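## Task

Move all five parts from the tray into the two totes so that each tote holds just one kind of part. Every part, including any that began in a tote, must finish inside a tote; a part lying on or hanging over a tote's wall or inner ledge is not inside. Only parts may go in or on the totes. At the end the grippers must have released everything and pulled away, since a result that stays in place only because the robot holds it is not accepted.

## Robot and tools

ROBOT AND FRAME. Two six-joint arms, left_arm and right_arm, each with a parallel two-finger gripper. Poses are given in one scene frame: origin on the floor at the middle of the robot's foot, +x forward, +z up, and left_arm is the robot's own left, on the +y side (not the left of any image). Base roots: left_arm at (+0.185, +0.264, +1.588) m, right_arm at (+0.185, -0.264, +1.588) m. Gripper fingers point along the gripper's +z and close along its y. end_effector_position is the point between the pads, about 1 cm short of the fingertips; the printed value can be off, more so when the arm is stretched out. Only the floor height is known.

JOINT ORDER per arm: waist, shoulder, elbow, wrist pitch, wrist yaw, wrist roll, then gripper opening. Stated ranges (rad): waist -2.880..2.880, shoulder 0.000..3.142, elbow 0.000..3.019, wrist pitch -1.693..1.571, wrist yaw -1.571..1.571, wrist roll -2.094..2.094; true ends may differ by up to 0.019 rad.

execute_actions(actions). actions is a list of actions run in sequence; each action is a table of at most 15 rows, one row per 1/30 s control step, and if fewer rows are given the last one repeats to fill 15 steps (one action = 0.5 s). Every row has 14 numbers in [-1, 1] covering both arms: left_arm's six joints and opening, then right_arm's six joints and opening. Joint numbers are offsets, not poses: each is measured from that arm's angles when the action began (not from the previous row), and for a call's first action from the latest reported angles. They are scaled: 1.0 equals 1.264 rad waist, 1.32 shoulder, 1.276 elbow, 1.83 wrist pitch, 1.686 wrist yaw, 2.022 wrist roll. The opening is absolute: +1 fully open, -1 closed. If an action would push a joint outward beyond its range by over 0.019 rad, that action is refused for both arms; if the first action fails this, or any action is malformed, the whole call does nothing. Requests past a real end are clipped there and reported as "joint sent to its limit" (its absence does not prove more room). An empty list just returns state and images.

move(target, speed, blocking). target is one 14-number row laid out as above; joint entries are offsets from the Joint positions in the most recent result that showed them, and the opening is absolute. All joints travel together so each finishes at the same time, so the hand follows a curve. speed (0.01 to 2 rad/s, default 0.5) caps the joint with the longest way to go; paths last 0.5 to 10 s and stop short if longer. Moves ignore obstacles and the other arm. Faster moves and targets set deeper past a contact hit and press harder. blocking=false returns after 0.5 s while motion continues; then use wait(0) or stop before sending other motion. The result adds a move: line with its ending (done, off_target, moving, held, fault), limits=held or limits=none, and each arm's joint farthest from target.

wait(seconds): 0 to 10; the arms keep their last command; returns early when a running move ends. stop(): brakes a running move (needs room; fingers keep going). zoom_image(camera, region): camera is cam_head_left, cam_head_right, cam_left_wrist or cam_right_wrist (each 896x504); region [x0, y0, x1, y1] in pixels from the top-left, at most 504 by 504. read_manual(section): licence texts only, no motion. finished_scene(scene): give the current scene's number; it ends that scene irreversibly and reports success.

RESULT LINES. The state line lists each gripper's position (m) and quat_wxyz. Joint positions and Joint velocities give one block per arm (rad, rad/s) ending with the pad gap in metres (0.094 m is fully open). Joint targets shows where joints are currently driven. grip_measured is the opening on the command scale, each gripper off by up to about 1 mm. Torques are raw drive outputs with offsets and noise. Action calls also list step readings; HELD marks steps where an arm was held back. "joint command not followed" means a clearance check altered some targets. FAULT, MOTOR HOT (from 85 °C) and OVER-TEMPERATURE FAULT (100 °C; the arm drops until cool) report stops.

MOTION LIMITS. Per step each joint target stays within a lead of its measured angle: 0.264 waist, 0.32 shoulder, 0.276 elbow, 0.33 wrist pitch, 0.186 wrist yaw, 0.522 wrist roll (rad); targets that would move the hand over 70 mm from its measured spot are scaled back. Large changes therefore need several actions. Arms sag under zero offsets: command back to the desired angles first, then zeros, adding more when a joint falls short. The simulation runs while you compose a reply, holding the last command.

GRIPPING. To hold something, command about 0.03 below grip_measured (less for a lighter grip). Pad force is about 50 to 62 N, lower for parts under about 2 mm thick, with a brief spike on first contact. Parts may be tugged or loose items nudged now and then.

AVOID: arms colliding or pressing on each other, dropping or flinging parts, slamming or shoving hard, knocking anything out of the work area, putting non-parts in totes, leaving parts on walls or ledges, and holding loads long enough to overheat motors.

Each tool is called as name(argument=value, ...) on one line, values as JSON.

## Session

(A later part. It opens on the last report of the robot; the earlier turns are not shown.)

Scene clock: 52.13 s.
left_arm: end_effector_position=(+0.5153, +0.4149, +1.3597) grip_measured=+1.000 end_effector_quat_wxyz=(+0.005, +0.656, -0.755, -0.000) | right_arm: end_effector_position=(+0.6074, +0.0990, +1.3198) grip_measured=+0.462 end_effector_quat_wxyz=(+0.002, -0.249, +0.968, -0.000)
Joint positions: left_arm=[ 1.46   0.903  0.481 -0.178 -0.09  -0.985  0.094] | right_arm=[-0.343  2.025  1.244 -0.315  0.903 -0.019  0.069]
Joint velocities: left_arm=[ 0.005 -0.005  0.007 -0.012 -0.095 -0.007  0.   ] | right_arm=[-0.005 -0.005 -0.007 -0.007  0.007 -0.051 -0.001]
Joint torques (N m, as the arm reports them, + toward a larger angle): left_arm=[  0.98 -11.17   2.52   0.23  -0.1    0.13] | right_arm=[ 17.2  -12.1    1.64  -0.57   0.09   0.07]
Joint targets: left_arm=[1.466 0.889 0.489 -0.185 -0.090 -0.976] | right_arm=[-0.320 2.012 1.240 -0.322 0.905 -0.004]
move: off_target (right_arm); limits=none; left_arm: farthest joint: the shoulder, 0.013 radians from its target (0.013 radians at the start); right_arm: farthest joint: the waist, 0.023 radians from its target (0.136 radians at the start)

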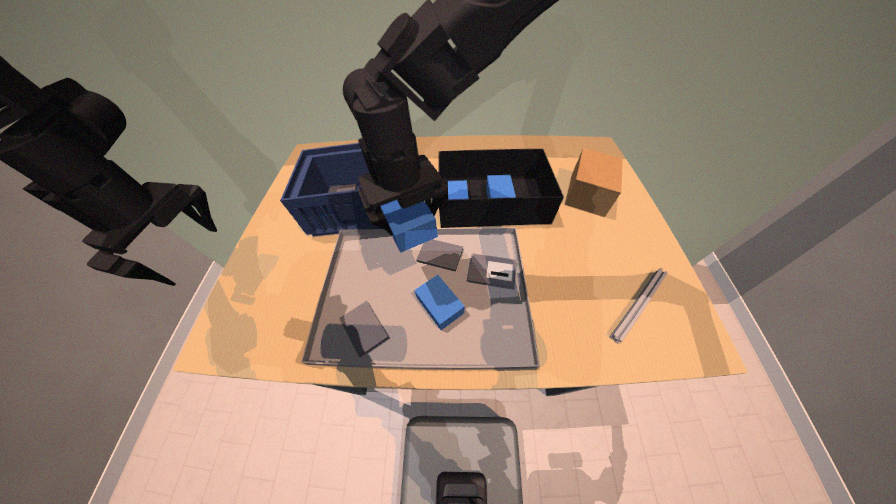

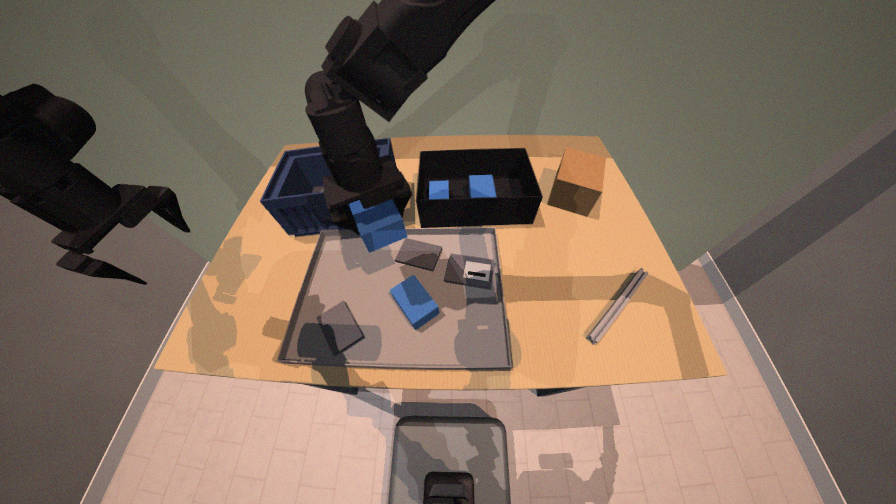

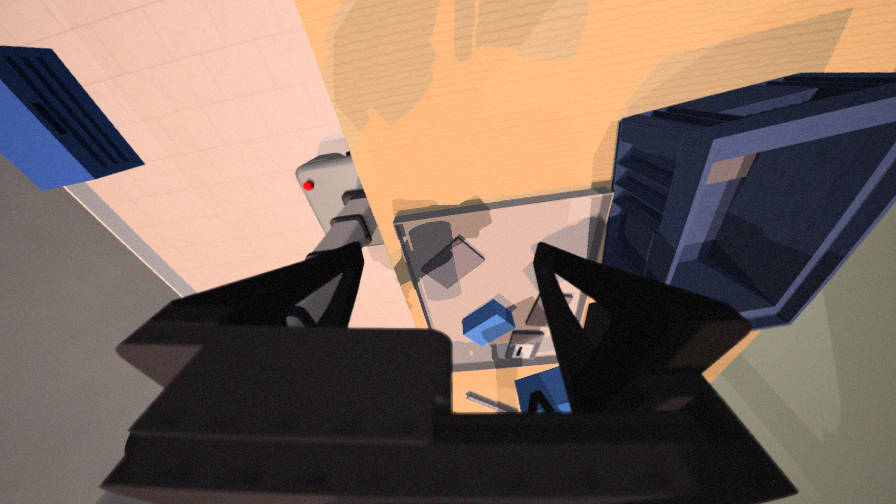

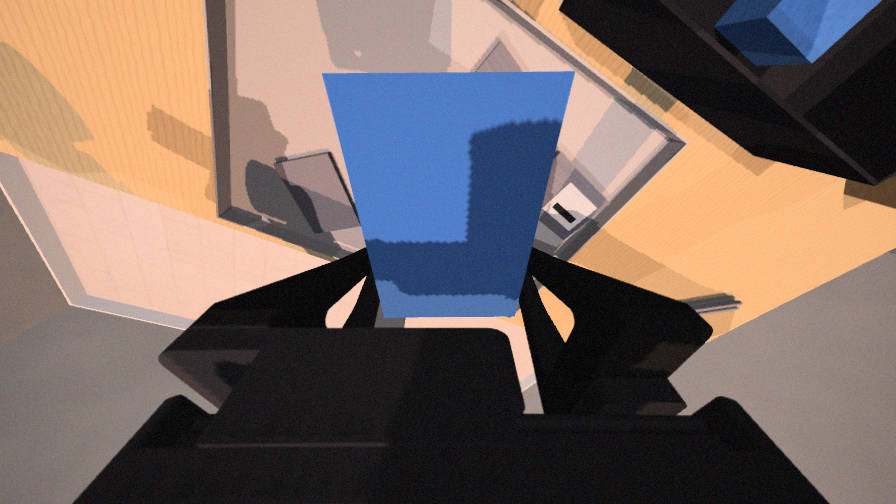

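move(target=[-0.3576,0.6856,0.0893,0.4087,-0.2177,0.2166,1,-0.1685,-0.0985,0.3848,-0.2148,-0.073,0.1231,0.43], speed=0.8)

Scene clock: 56.20 s.
left_arm: end_effector_position=(+0.4844, +0.2073, +1.1971) grip_measured=+1.000 end_effector_quat_wxyz=(+0.003, +0.357, -0.934, +0.001) | right_arm: end_effector_position=(+0.8501, -0.0238, +1.3184) grip_measured=+0.462 end_effector_quat_wxyz=(-0.002, +0.001, +1.000, -0.001)
Joint positions: left_arm=[ 1.015  1.823  0.595  0.557 -0.453 -0.557  0.094] | right_arm=[-0.565  1.908  1.711 -0.701  0.782  0.215  0.069]
Joint velocities: left_arm=[ 0.005 -0.024 -0.012 -0.012 -0.125  0.022  0.   ] | right_arm=[-0.005 -0.015  0.012 -0.007 -0.007  0.007  0.   ]
Joint torques (N m, as the arm reports them, + toward a larger angle): left_arm=[ -5.92 -11.37  -4.61   0.98  -0.22   0.15] | right_arm=[ 15.79 -16.63   6.39  -0.63  -0.06   0.06]
Joint targets: left_arm=[1.008 1.807 0.594 0.570 -0.457 -0.547] | right_arm=[-0.556 1.895 1.735 -0.708 0.780 0.230]
move: off_target (right_arm); limits=none; left_arm: farthest joint: the shoulder, 0.015 radians from its target (0.905 radians at the start); right_arm: farthest joint: the elbow, 0.024 radians from its target (0.491 radians at the start)

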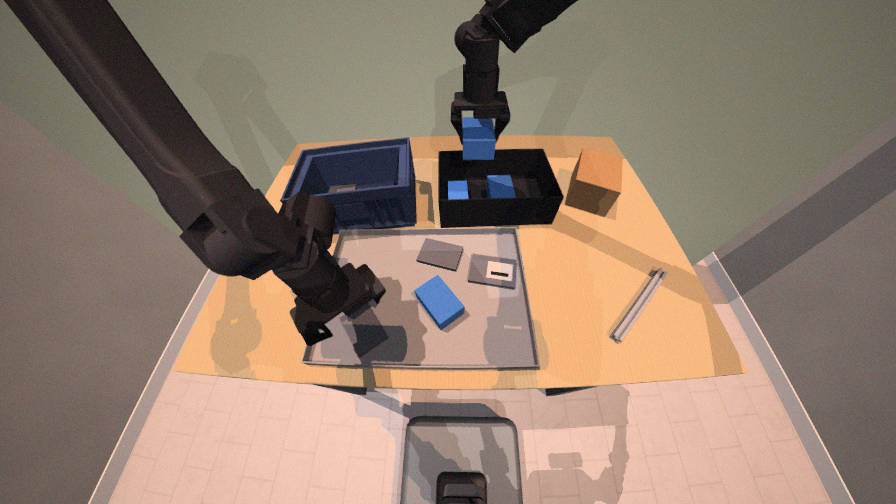

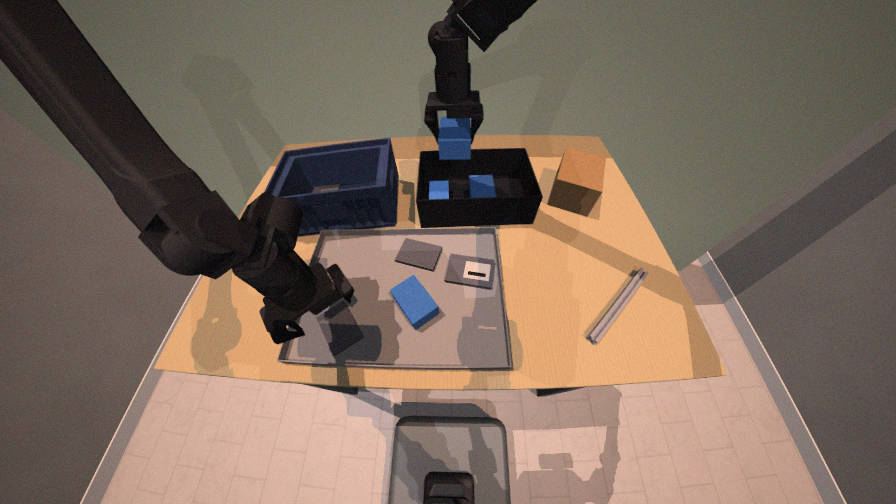

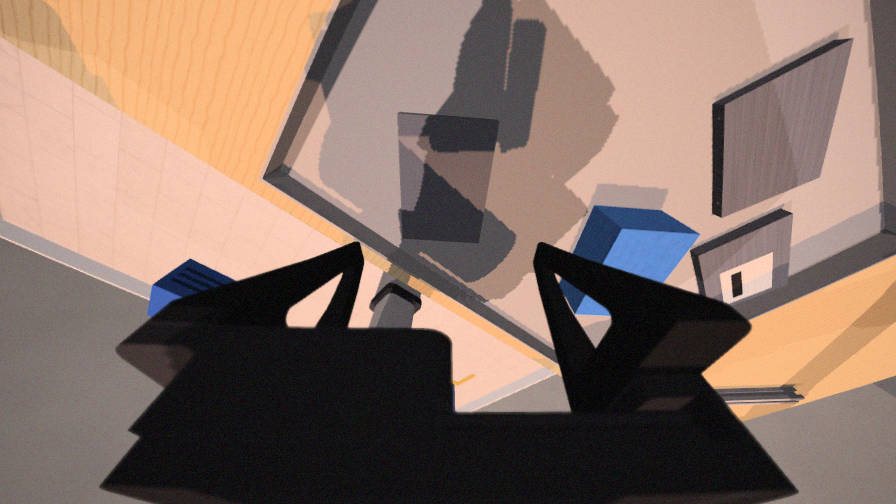

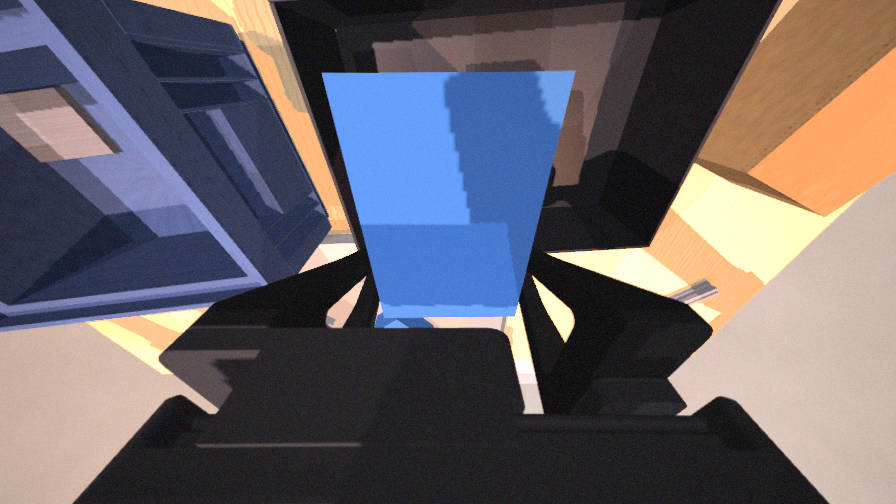

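zoom_image(camera="cam_right_wrist", region=[260,0,764,260])

zoom_image(camera="cam_left_wrist", region=[330,80,580,290])

Region (260, 0, 764, 260) of cam_right_wrist's 896x504 image, scaled by 1.000; it fills the top 260 rows of this view, and the rest is white.

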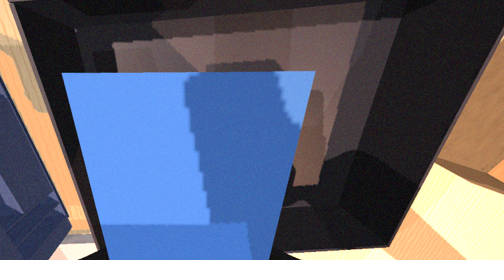

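Region (330, 80, 580, 290) of cam_left_wrist's 896x504 image, scaled by 2.016, with more detail than that image has; it fills the top 423 rows of this view, and the rest is white.

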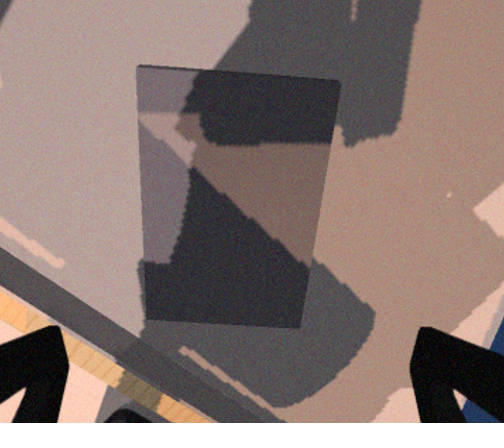

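move(target=[0.0546,0.081,0.0823,0.0235,0.0314,0.0618,0.85,-0.0356,0.097,0.1089,0.0355,-0.0208,-0.8101,0.43], speed=1.3)

Scene clock: 63.87 s.
left_arm: end_effector_position=(+0.4966, +0.2137, +1.1519) grip_measured=+0.852 end_effector_quat_wxyz=(-0.004, +0.325, -0.946, +0.003) | right_arm: end_effector_position=(+0.8561, -0.0059, +1.2604) grip_measured=+0.462 end_effector_quat_wxyz=(-0.002, -0.709, +0.705, +0.003)
Joint positions: left_arm=[ 1.074  1.924  0.7    0.587 -0.404 -0.441  0.087] | right_arm=[-0.609  2.036  1.816 -0.647  0.75  -1.408  0.069]
Joint velocities: left_arm=[-0.015  0.005  0.002  0.002 -0.051 -0.037  0.   ] | right_arm=[-0.005 -0.015 -0.017  0.002  0.022 -0.037 -0.   ]
Joint torques (N m, as the arm reports them, + toward a larger angle): left_arm=[ -4.43 -10.03  -4.74   0.99   0.08   0.13] | right_arm=[ 15.31 -15.98   7.06  -0.02  -0.26  -0.2 ]
Joint targets: left_arm=[1.084 1.930 0.700 0.600 -0.400 -0.432] | right_arm=[-0.610 2.036 1.850 -0.636 0.747 -1.423]
move: off_target (right_arm); limits=none; left_arm: farthest joint: the wrist pitch, 0.013 radians from its target (0.043 radians at the start); right_arm: farthest joint: the elbow, 0.034 radians from its target (0.139 radians at the start)

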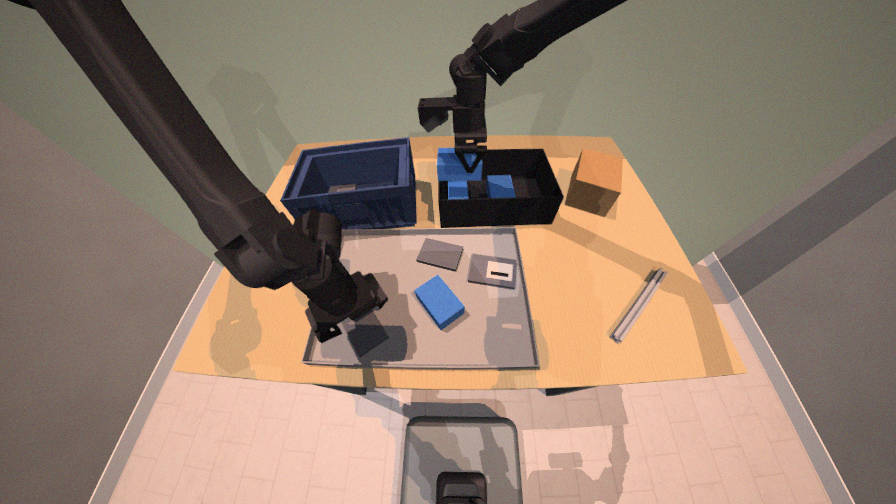

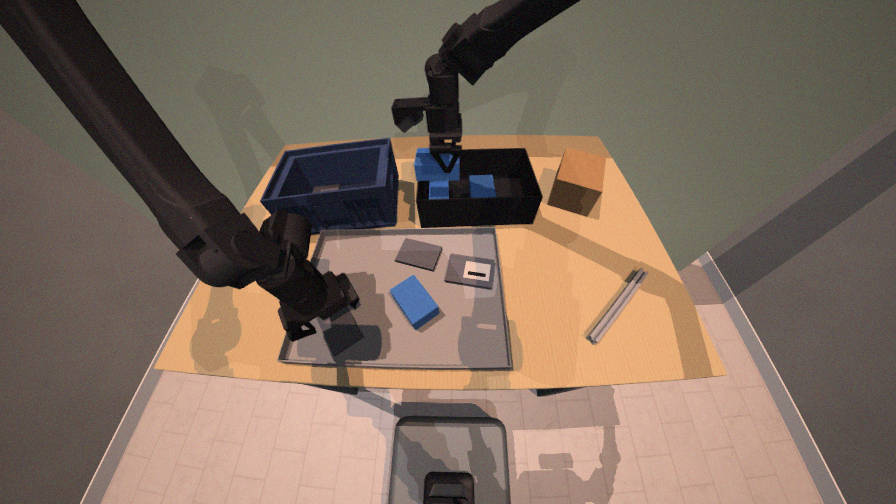

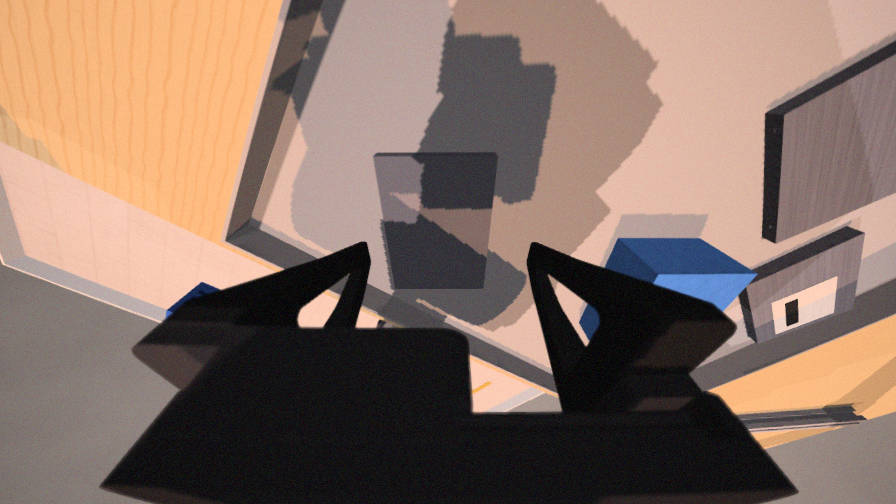

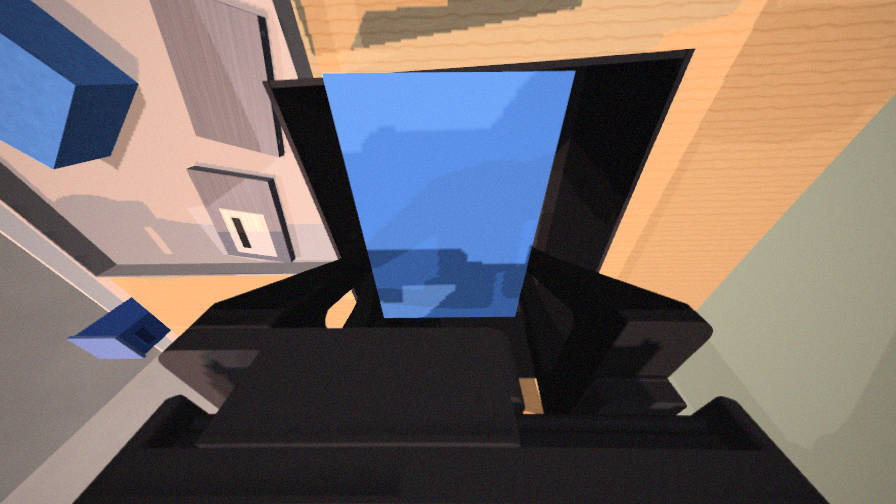

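zoom_image(camera="cam_head_left", region=[410,120,578,240])

zoom_image(camera="cam_left_wrist", region=[330,120,580,320])

Region (410, 120, 578, 240) of cam_head_left's 896x504 image, scaled by 3.000, with more detail than that image has; it fills the top 360 rows of this view, and the rest is white.

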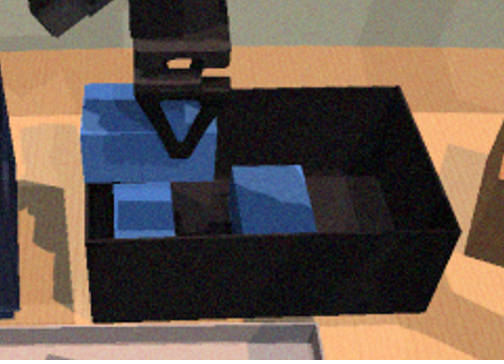

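Region (330, 120, 580, 320) of cam_left_wrist's 896x504 image, scaled by 2.016, with more detail than that image has; it fills the top 403 rows of this view, and the rest is white.

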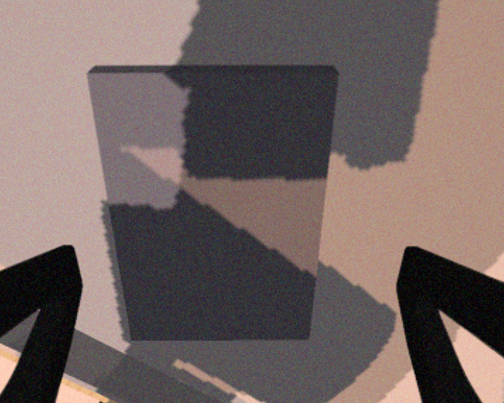

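move(target=[0.0364,0.0636,0.0462,0.0169,0.0166,0.0134,0.85,-0.1424,-0.0727,-0.0674,0.0721,-0.0747,-0.1202,0.43], speed=0.25)

Scene clock: 73.63 s.
left_arm: end_effector_position=(+0.4894, +0.2168, +1.1217) grip_measured=+0.852 end_effector_quat_wxyz=(+0.001, +0.325, -0.946, -0.000) | right_arm: end_effector_position=(+0.8630, -0.1177, +1.1991) grip_measured=+0.462 end_effector_quat_wxyz=(-0.004, -0.727, +0.687, +0.001)
Joint positions: left_arm=[ 1.11   2.005  0.76   0.605 -0.38  -0.423  0.087] | right_arm=[-0.797  1.968  1.735 -0.524  0.627 -1.635  0.069]
Joint velocities: left_arm=[-0.005 -0.005 -0.012  0.012 -0.037 -0.037  0.   ] | right_arm=[-0.015  0.005 -0.007 -0.002 -0.051 -0.066  0.   ]
Joint torques (N m, as the arm reports them, + toward a larger angle): left_arm=[ -4.53 -10.16  -5.17   0.99   0.07   0.12] | right_arm=[ 13.33 -19.2    3.31  -0.08  -0.24  -0.22]
Joint targets: left_arm=[1.120 2.009 0.759 0.618 -0.376 -0.414] | right_arm=[-0.789 1.941 1.730 -0.515 0.624 -1.650]
move: off_target (right_arm); limits=none; left_arm: farthest joint: the wrist pitch, 0.013 radians from its target (0.031 radians at the start); right_arm: farthest joint: the shoulder, 0.028 radians from its target (0.096 radians at the start)

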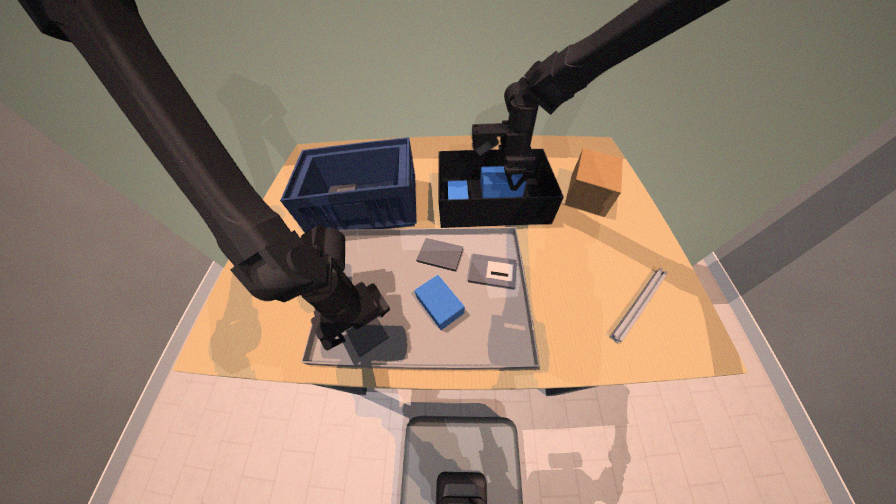

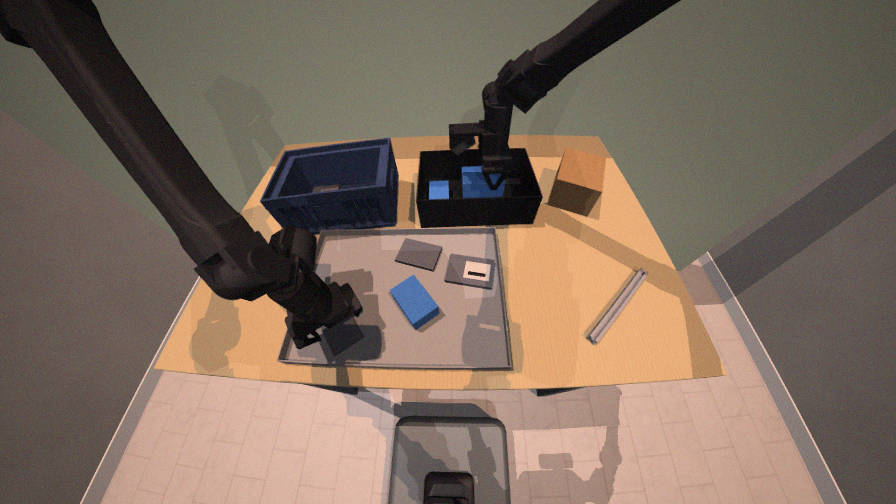

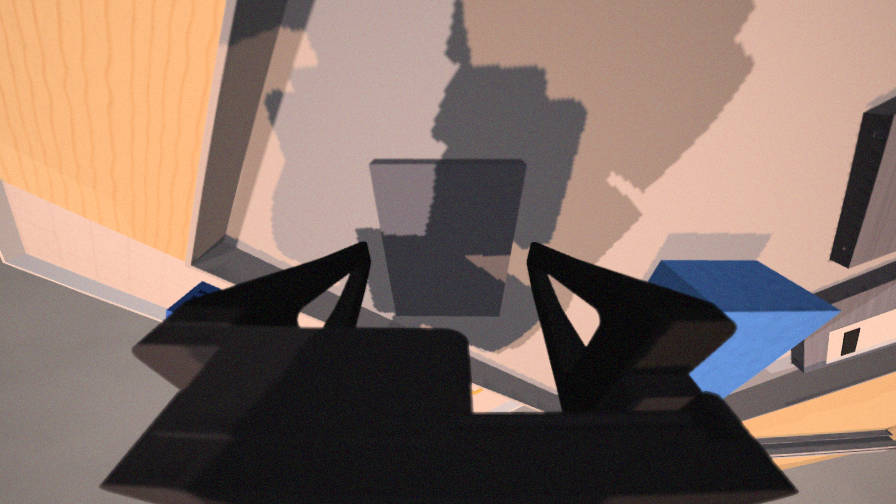

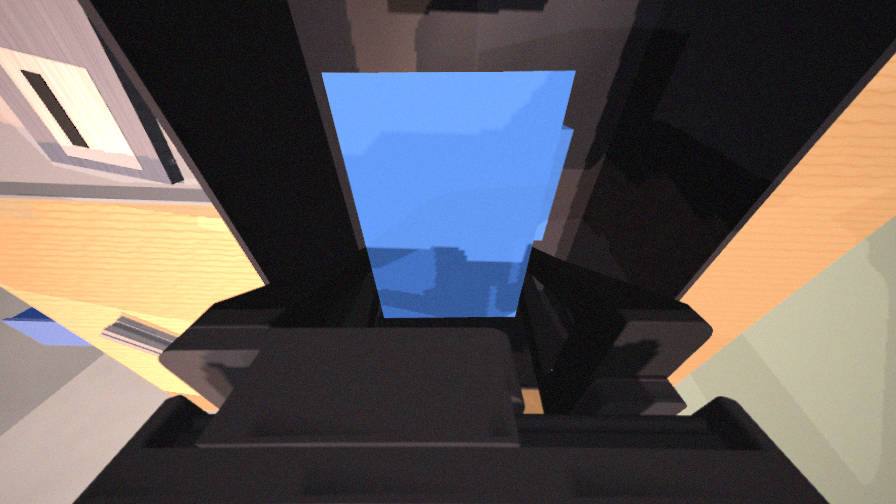

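zoom_image(camera="cam_left_wrist", region=[330,130,580,330])

Region (330, 130, 580, 330) of cam_left_wrist's 896x504 image, scaled by 2.016, with more detail than that image has; it fills the top 403 rows of this view, and the rest is white.

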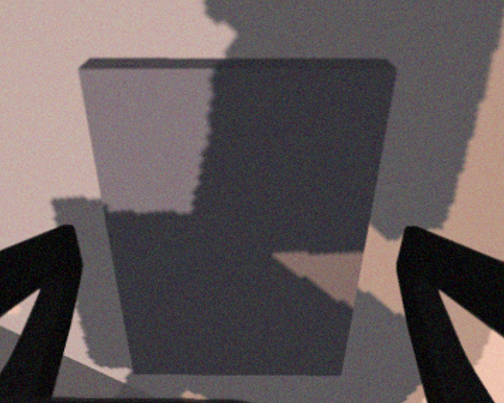

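execute_actions(actions=[])

Scene clock: 76.90 s.
left_arm: end_effector_position=(+0.4894, +0.2168, +1.1217) grip_measured=+0.852 end_effector_quat_wxyz=(+0.001, +0.325, -0.946, -0.000) | right_arm: end_effector_position=(+0.8630, -0.1177, +1.1991) grip_measured=+0.462 end_effector_quat_wxyz=(-0.004, -0.727, +0.686, +0.001)
Joint positions: left_arm=[ 1.11   2.005  0.76   0.605 -0.38  -0.423  0.087] | right_arm=[-0.797  1.968  1.735 -0.524  0.627 -1.636  0.069]
Joint velocities: left_arm=[ 0.005  0.015 -0.017  0.022 -0.037  0.007  0.   ] | right_arm=[-0.005 -0.015 -0.012  0.002 -0.022 -0.007 -0.   ]
Joint torques (N m, as the arm reports them, + toward a larger angle): left_arm=[ -4.4  -10.1   -5.09   0.98   0.07   0.13] | right_arm=[ 13.39 -19.24   3.28  -0.08  -0.24  -0.2 ]
Joint targets: left_arm=[1.120 2.009 0.759 0.618 -0.376 -0.414] | right_arm=[-0.789 1.941 1.730 -0.515 0.624 -1.651]

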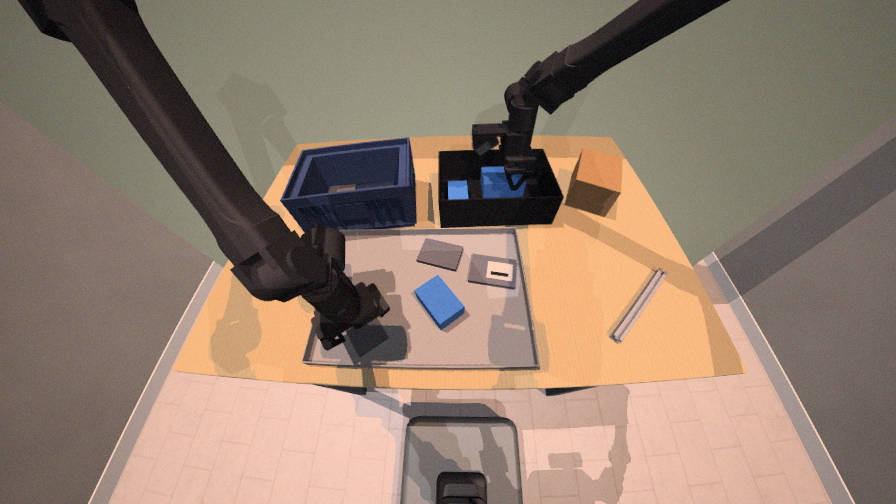

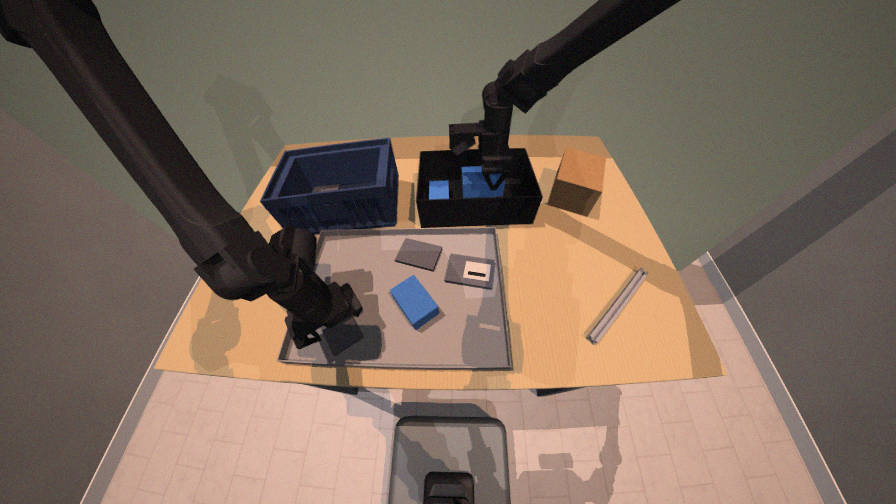

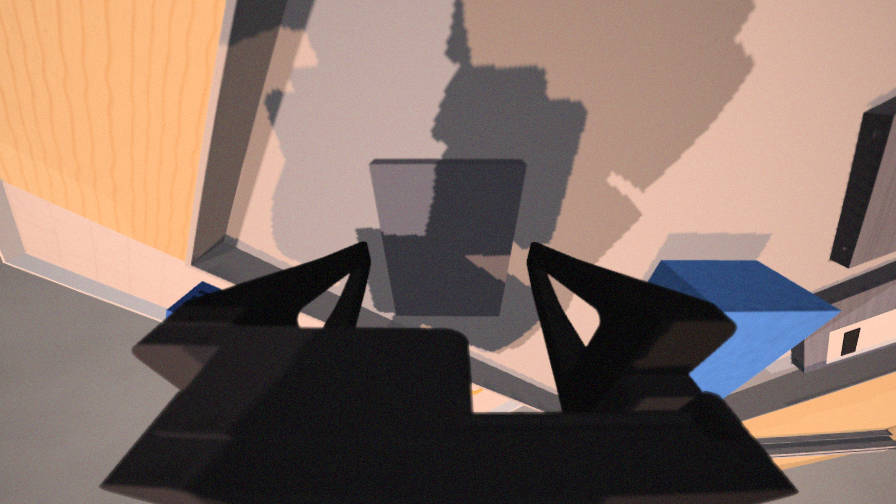

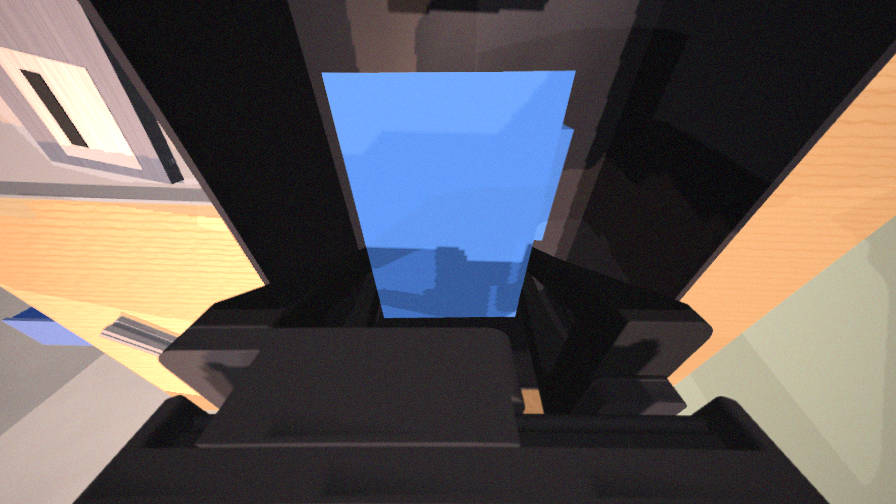

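execute_actions(actions=[[[0.0095,0.007,0.004,0.0078,0.003,0.005,0.85, 0.006,-0.018,-0.0039,0.0049,-0.0018,-0.0074,0.43],[0.0105,0.010,0.008,0.008,0.004,0.0055,0.85, 0.0055,-0.016,-0.0039,0.0049,-0.0018,-0.0074,0.43],[0.0119,0.0136,0.0118,0.0085,0.0047,0.0059,0.85, 0.0047,-0.0136,-0.0039,0.0049,-0.0018,-0.0074,0.43]]])

Scene clock: 78.23 s.
left_arm: end_effector_position=(+0.4929, +0.2170, +1.1155) grip_measured=+0.852 end_effector_quat_wxyz=(-0.002, +0.326, -0.945, +0.000) | right_arm: end_effector_position=(+0.8630, -0.1177, +1.1991) grip_measured=+0.462 end_effector_quat_wxyz=(-0.004, -0.727, +0.686, +0.001)
Joint positions: left_arm=[ 1.114  2.017  0.778  0.608 -0.376 -0.421  0.087] | right_arm=[-0.797  1.968  1.735 -0.524  0.627 -1.636  0.069]
Joint velocities: left_arm=[-0.015 -0.005 -0.007  0.022 -0.037  0.051 -0.001] | right_arm=[ 0.005 -0.015  0.007  0.002  0.007  0.022  0.   ]
Joint torques (N m, as the arm reports them, + toward a larger angle): left_arm=[ -4.38 -10.19  -5.2    1.     0.07   0.11] | right_arm=[ 13.26 -18.38   3.35  -0.07  -0.26  -0.2 ]
Joint targets: left_arm=[1.125 2.023 0.775 0.620 -0.372 -0.411] | right_arm=[-0.791 1.950 1.730 -0.515 0.624 -1.651]
Step readings (joint positions):
0: left_arm=[1.110 2.005 0.760 0.605 -0.380 -0.423] | right_arm=[-0.797 1.968 1.735 -0.524 0.627 -1.636]
1: left_arm=[1.110 2.005 0.761 0.605 -0.379 -0.423] | right_arm=[-0.797 1.968 1.735 -0.524 0.627 -1.636]
2: left_arm=[1.110 2.005 0.762 0.605 -0.379 -0.422] | right_arm=[-0.797 1.968 1.735 -0.524 0.627 -1.636]
4: left_arm=[1.111 2.010 0.770 0.606 -0.376 -0.422] | right_arm=[-0.797 1.968 1.735 -0.524 0.627 -1.636]
8: left_arm=[1.114 2.017 0.778 0.608 -0.376 -0.421] | right_arm=[-0.797 1.968 1.735 -0.524 0.627 -1.636]
15: Joint positions above

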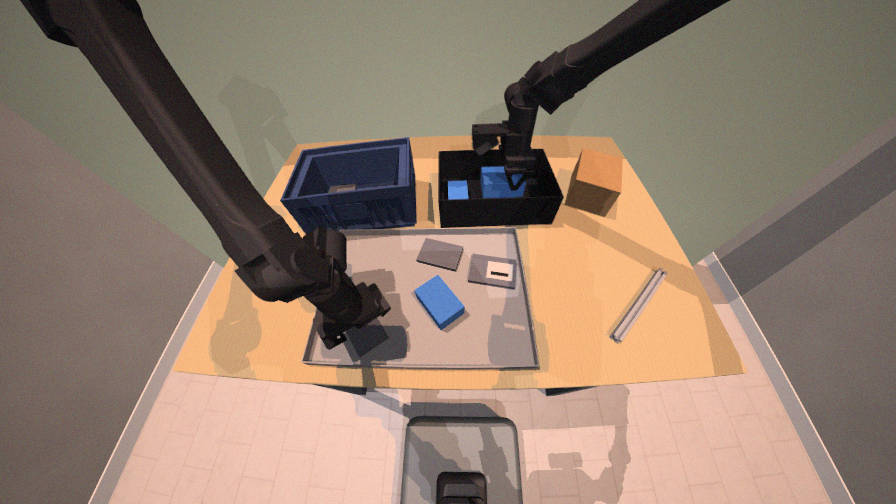

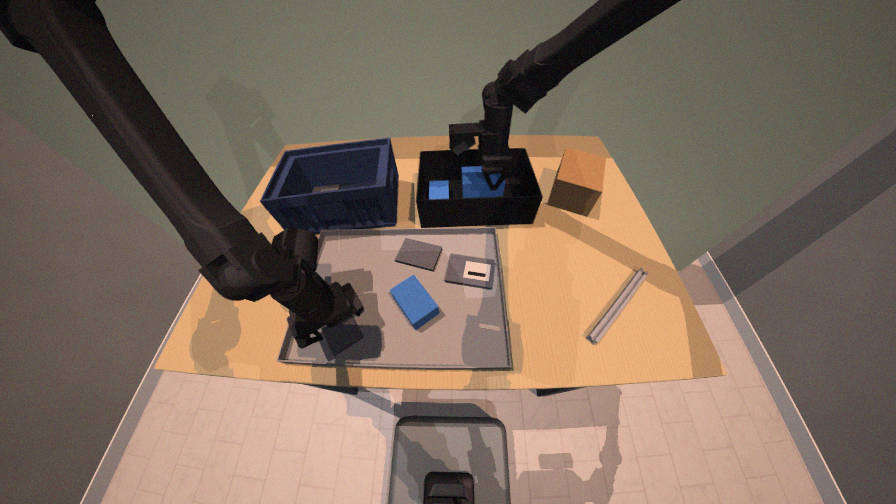

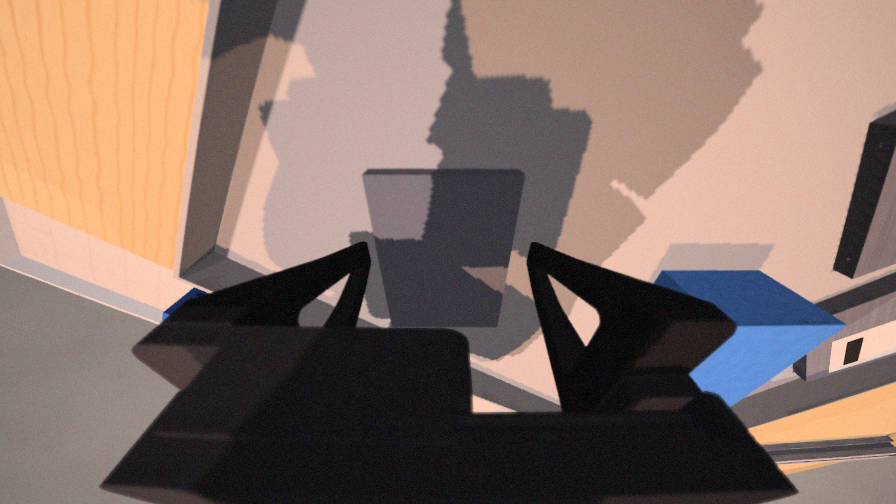

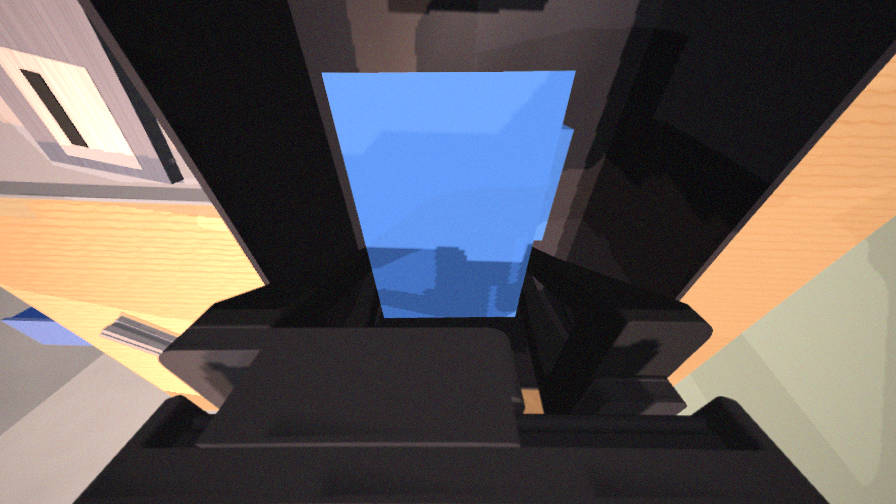

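execute_actions(actions=[[[0.0087,0.0045,-0.0024,0.0066,0.0024,0.005,0.78, 0.0047,-0.012,-0.0039,0.0049,-0.0018,-0.0074,0.43],[0.0087,0.0045,-0.0024,0.0066,0.0024,0.005,0.72, 0.0047,-0.010,-0.0039,0.0049,-0.0018,-0.0074,0.43],[0.0087,0.0045,-0.0024,0.0066,0.0024,0.005,0.66, 0.0047,-0.008,-0.0039,0.0049,-0.0018,-0.0074,0.43],[0.0087,0.0045,-0.0024,0.0066,0.0024,0.005,0.61, 0.0047,-0.006,-0.0039,0.0049,-0.0018,-0.0074,0.43],[0.0087,0.0045,-0.0024,0.0066,0.0024,0.005,0.57, 0.0047,-0.004,-0.0039,0.0049,-0.0018,-0.0074,0.43],[0.0087,0.0045,-0.0024,0.0066,0.0024,0.005,0.54, 0.0047,-0.003,-0.0039,0.0049,-0.0018,-0.0074,0.43],[0.0087,0.0045,-0.0024,0.0066,0.0024,0.005,0.51, 0.0047,-0.002,-0.0039,0.0049,-0.0018,-0.0074,0.43],[0.0087,0.0045,-0.0024,0.0066,0.0024,0.005,0.48, 0.0047,-0.002,-0.0039,0.0049,-0.0018,-0.0074,0.43],[0.0087,0.0045,-0.0024,0.0066,0.0024,0.005,0.45, 0.0047,-0.002,-0.0039,0.0049,-0.0018,-0.0074,0.43],[0.0087,0.0045,-0.0024,0.0066,0.0024,0.005,0.42, 0.0047,-0.002,-0.0039,0.0049,-0.0018,-0.0074,0.43],[0.0087,0.0045,-0.0024,0.0066,0.0024,0.005,0.40, 0.0047,-0.002,-0.0039,0.0049,-0.0018,-0.0074,0.43]]])

Scene clock: 79.73 s.
left_arm: end_effector_position=(+0.4927, +0.2176, +1.1154) grip_measured=+0.418 end_effector_quat_wxyz=(-0.002, +0.326, -0.945, -0.000) | right_arm: end_effector_position=(+0.8630, -0.1177, +1.1991) grip_measured=+0.462 end_effector_quat_wxyz=(-0.004, -0.728, +0.686, +0.001)
Joint positions: left_arm=[ 1.115  2.017  0.778  0.608 -0.376 -0.419  0.067] | right_arm=[-0.797  1.968  1.735 -0.524  0.627 -1.637  0.069]
Joint velocities: left_arm=[-0.015 -0.005 -0.007  0.007 -0.022  0.007 -0.001] | right_arm=[-0.005 -0.005 -0.012 -0.012 -0.007 -0.022 -0.001]
Joint torques (N m, as the arm reports them, + toward a larger angle): left_arm=[ -4.54 -10.05  -5.29   0.94   0.07   0.11] | right_arm=[ 13.13 -17.18   3.32  -0.09  -0.25  -0.2 ]
Joint targets: left_arm=[1.125 2.023 0.775 0.620 -0.372 -0.410] | right_arm=[-0.791 1.966 1.730 -0.515 0.624 -1.651]
Step readings (joint positions):
0: left_arm=[1.114 2.017 0.778 0.608 -0.376 -0.420] | right_arm=[-0.797 1.968 1.735 -0.524 0.627 -1.636]
1: left_arm=[1.114 2.017 0.778 0.608 -0.376 -0.420] | right_arm=[-0.797 1.968 1.735 -0.524 0.627 -1.636]
2: left_arm=[1.114 2.017 0.778 0.608 -0.376 -0.420] | right_arm=[-0.797 1.968 1.735 -0.524 0.627 -1.636]
4: left_arm=[1.114 2.017 0.778 0.608 -0.376 -0.420] | right_arm=[-0.797 1.968 1.735 -0.524 0.627 -1.636]
8: left_arm=[1.115 2.017 0.778 0.608 -0.376 -0.419] | right_arm=[-0.797 1.968 1.735 -0.524 0.627 -1.636]
15: Joint positions above

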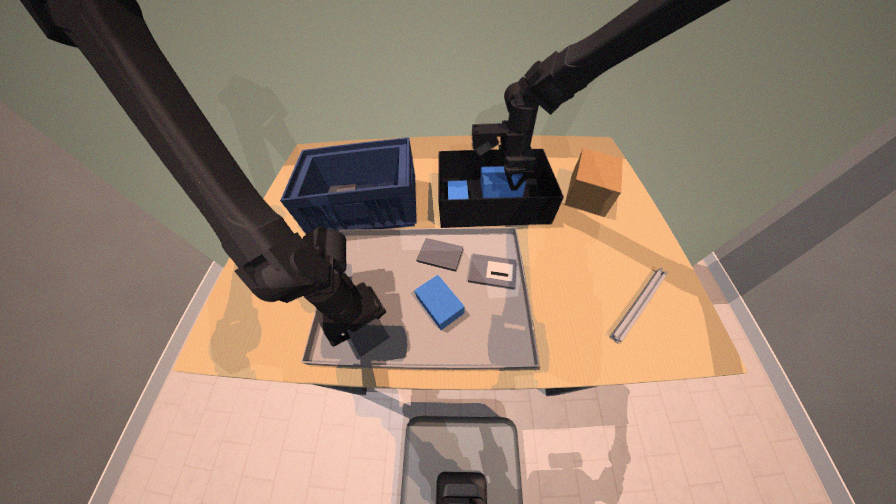

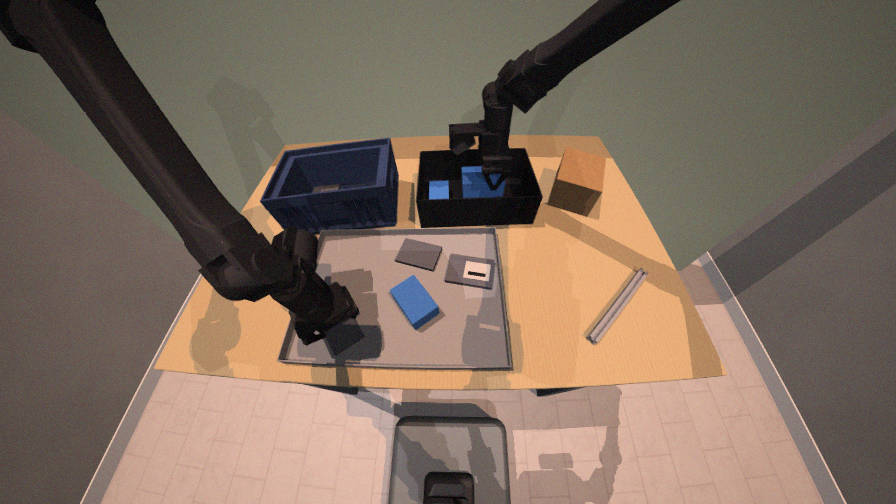

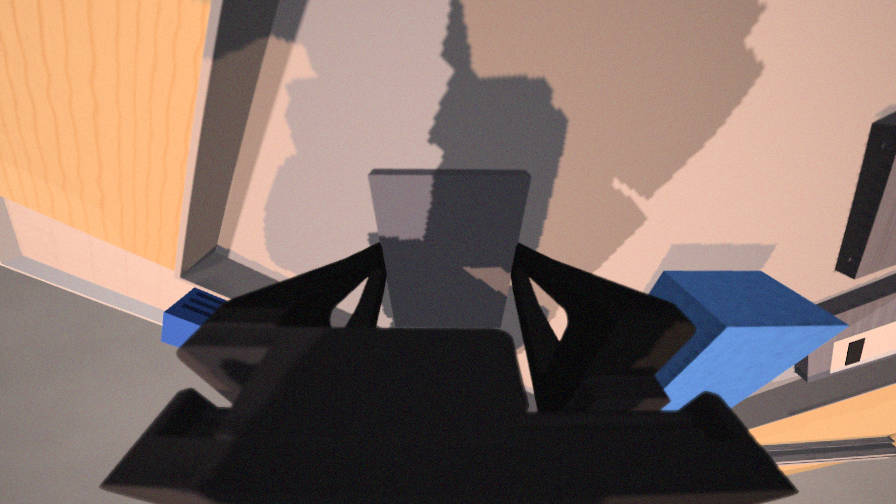

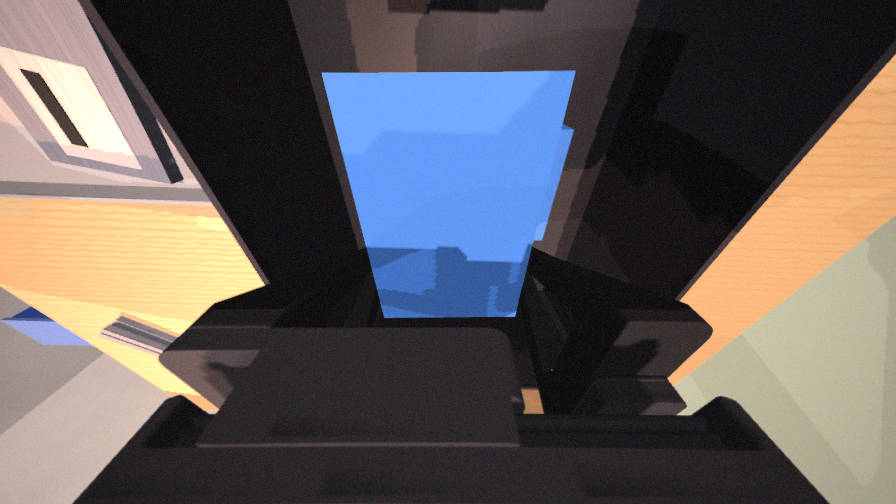

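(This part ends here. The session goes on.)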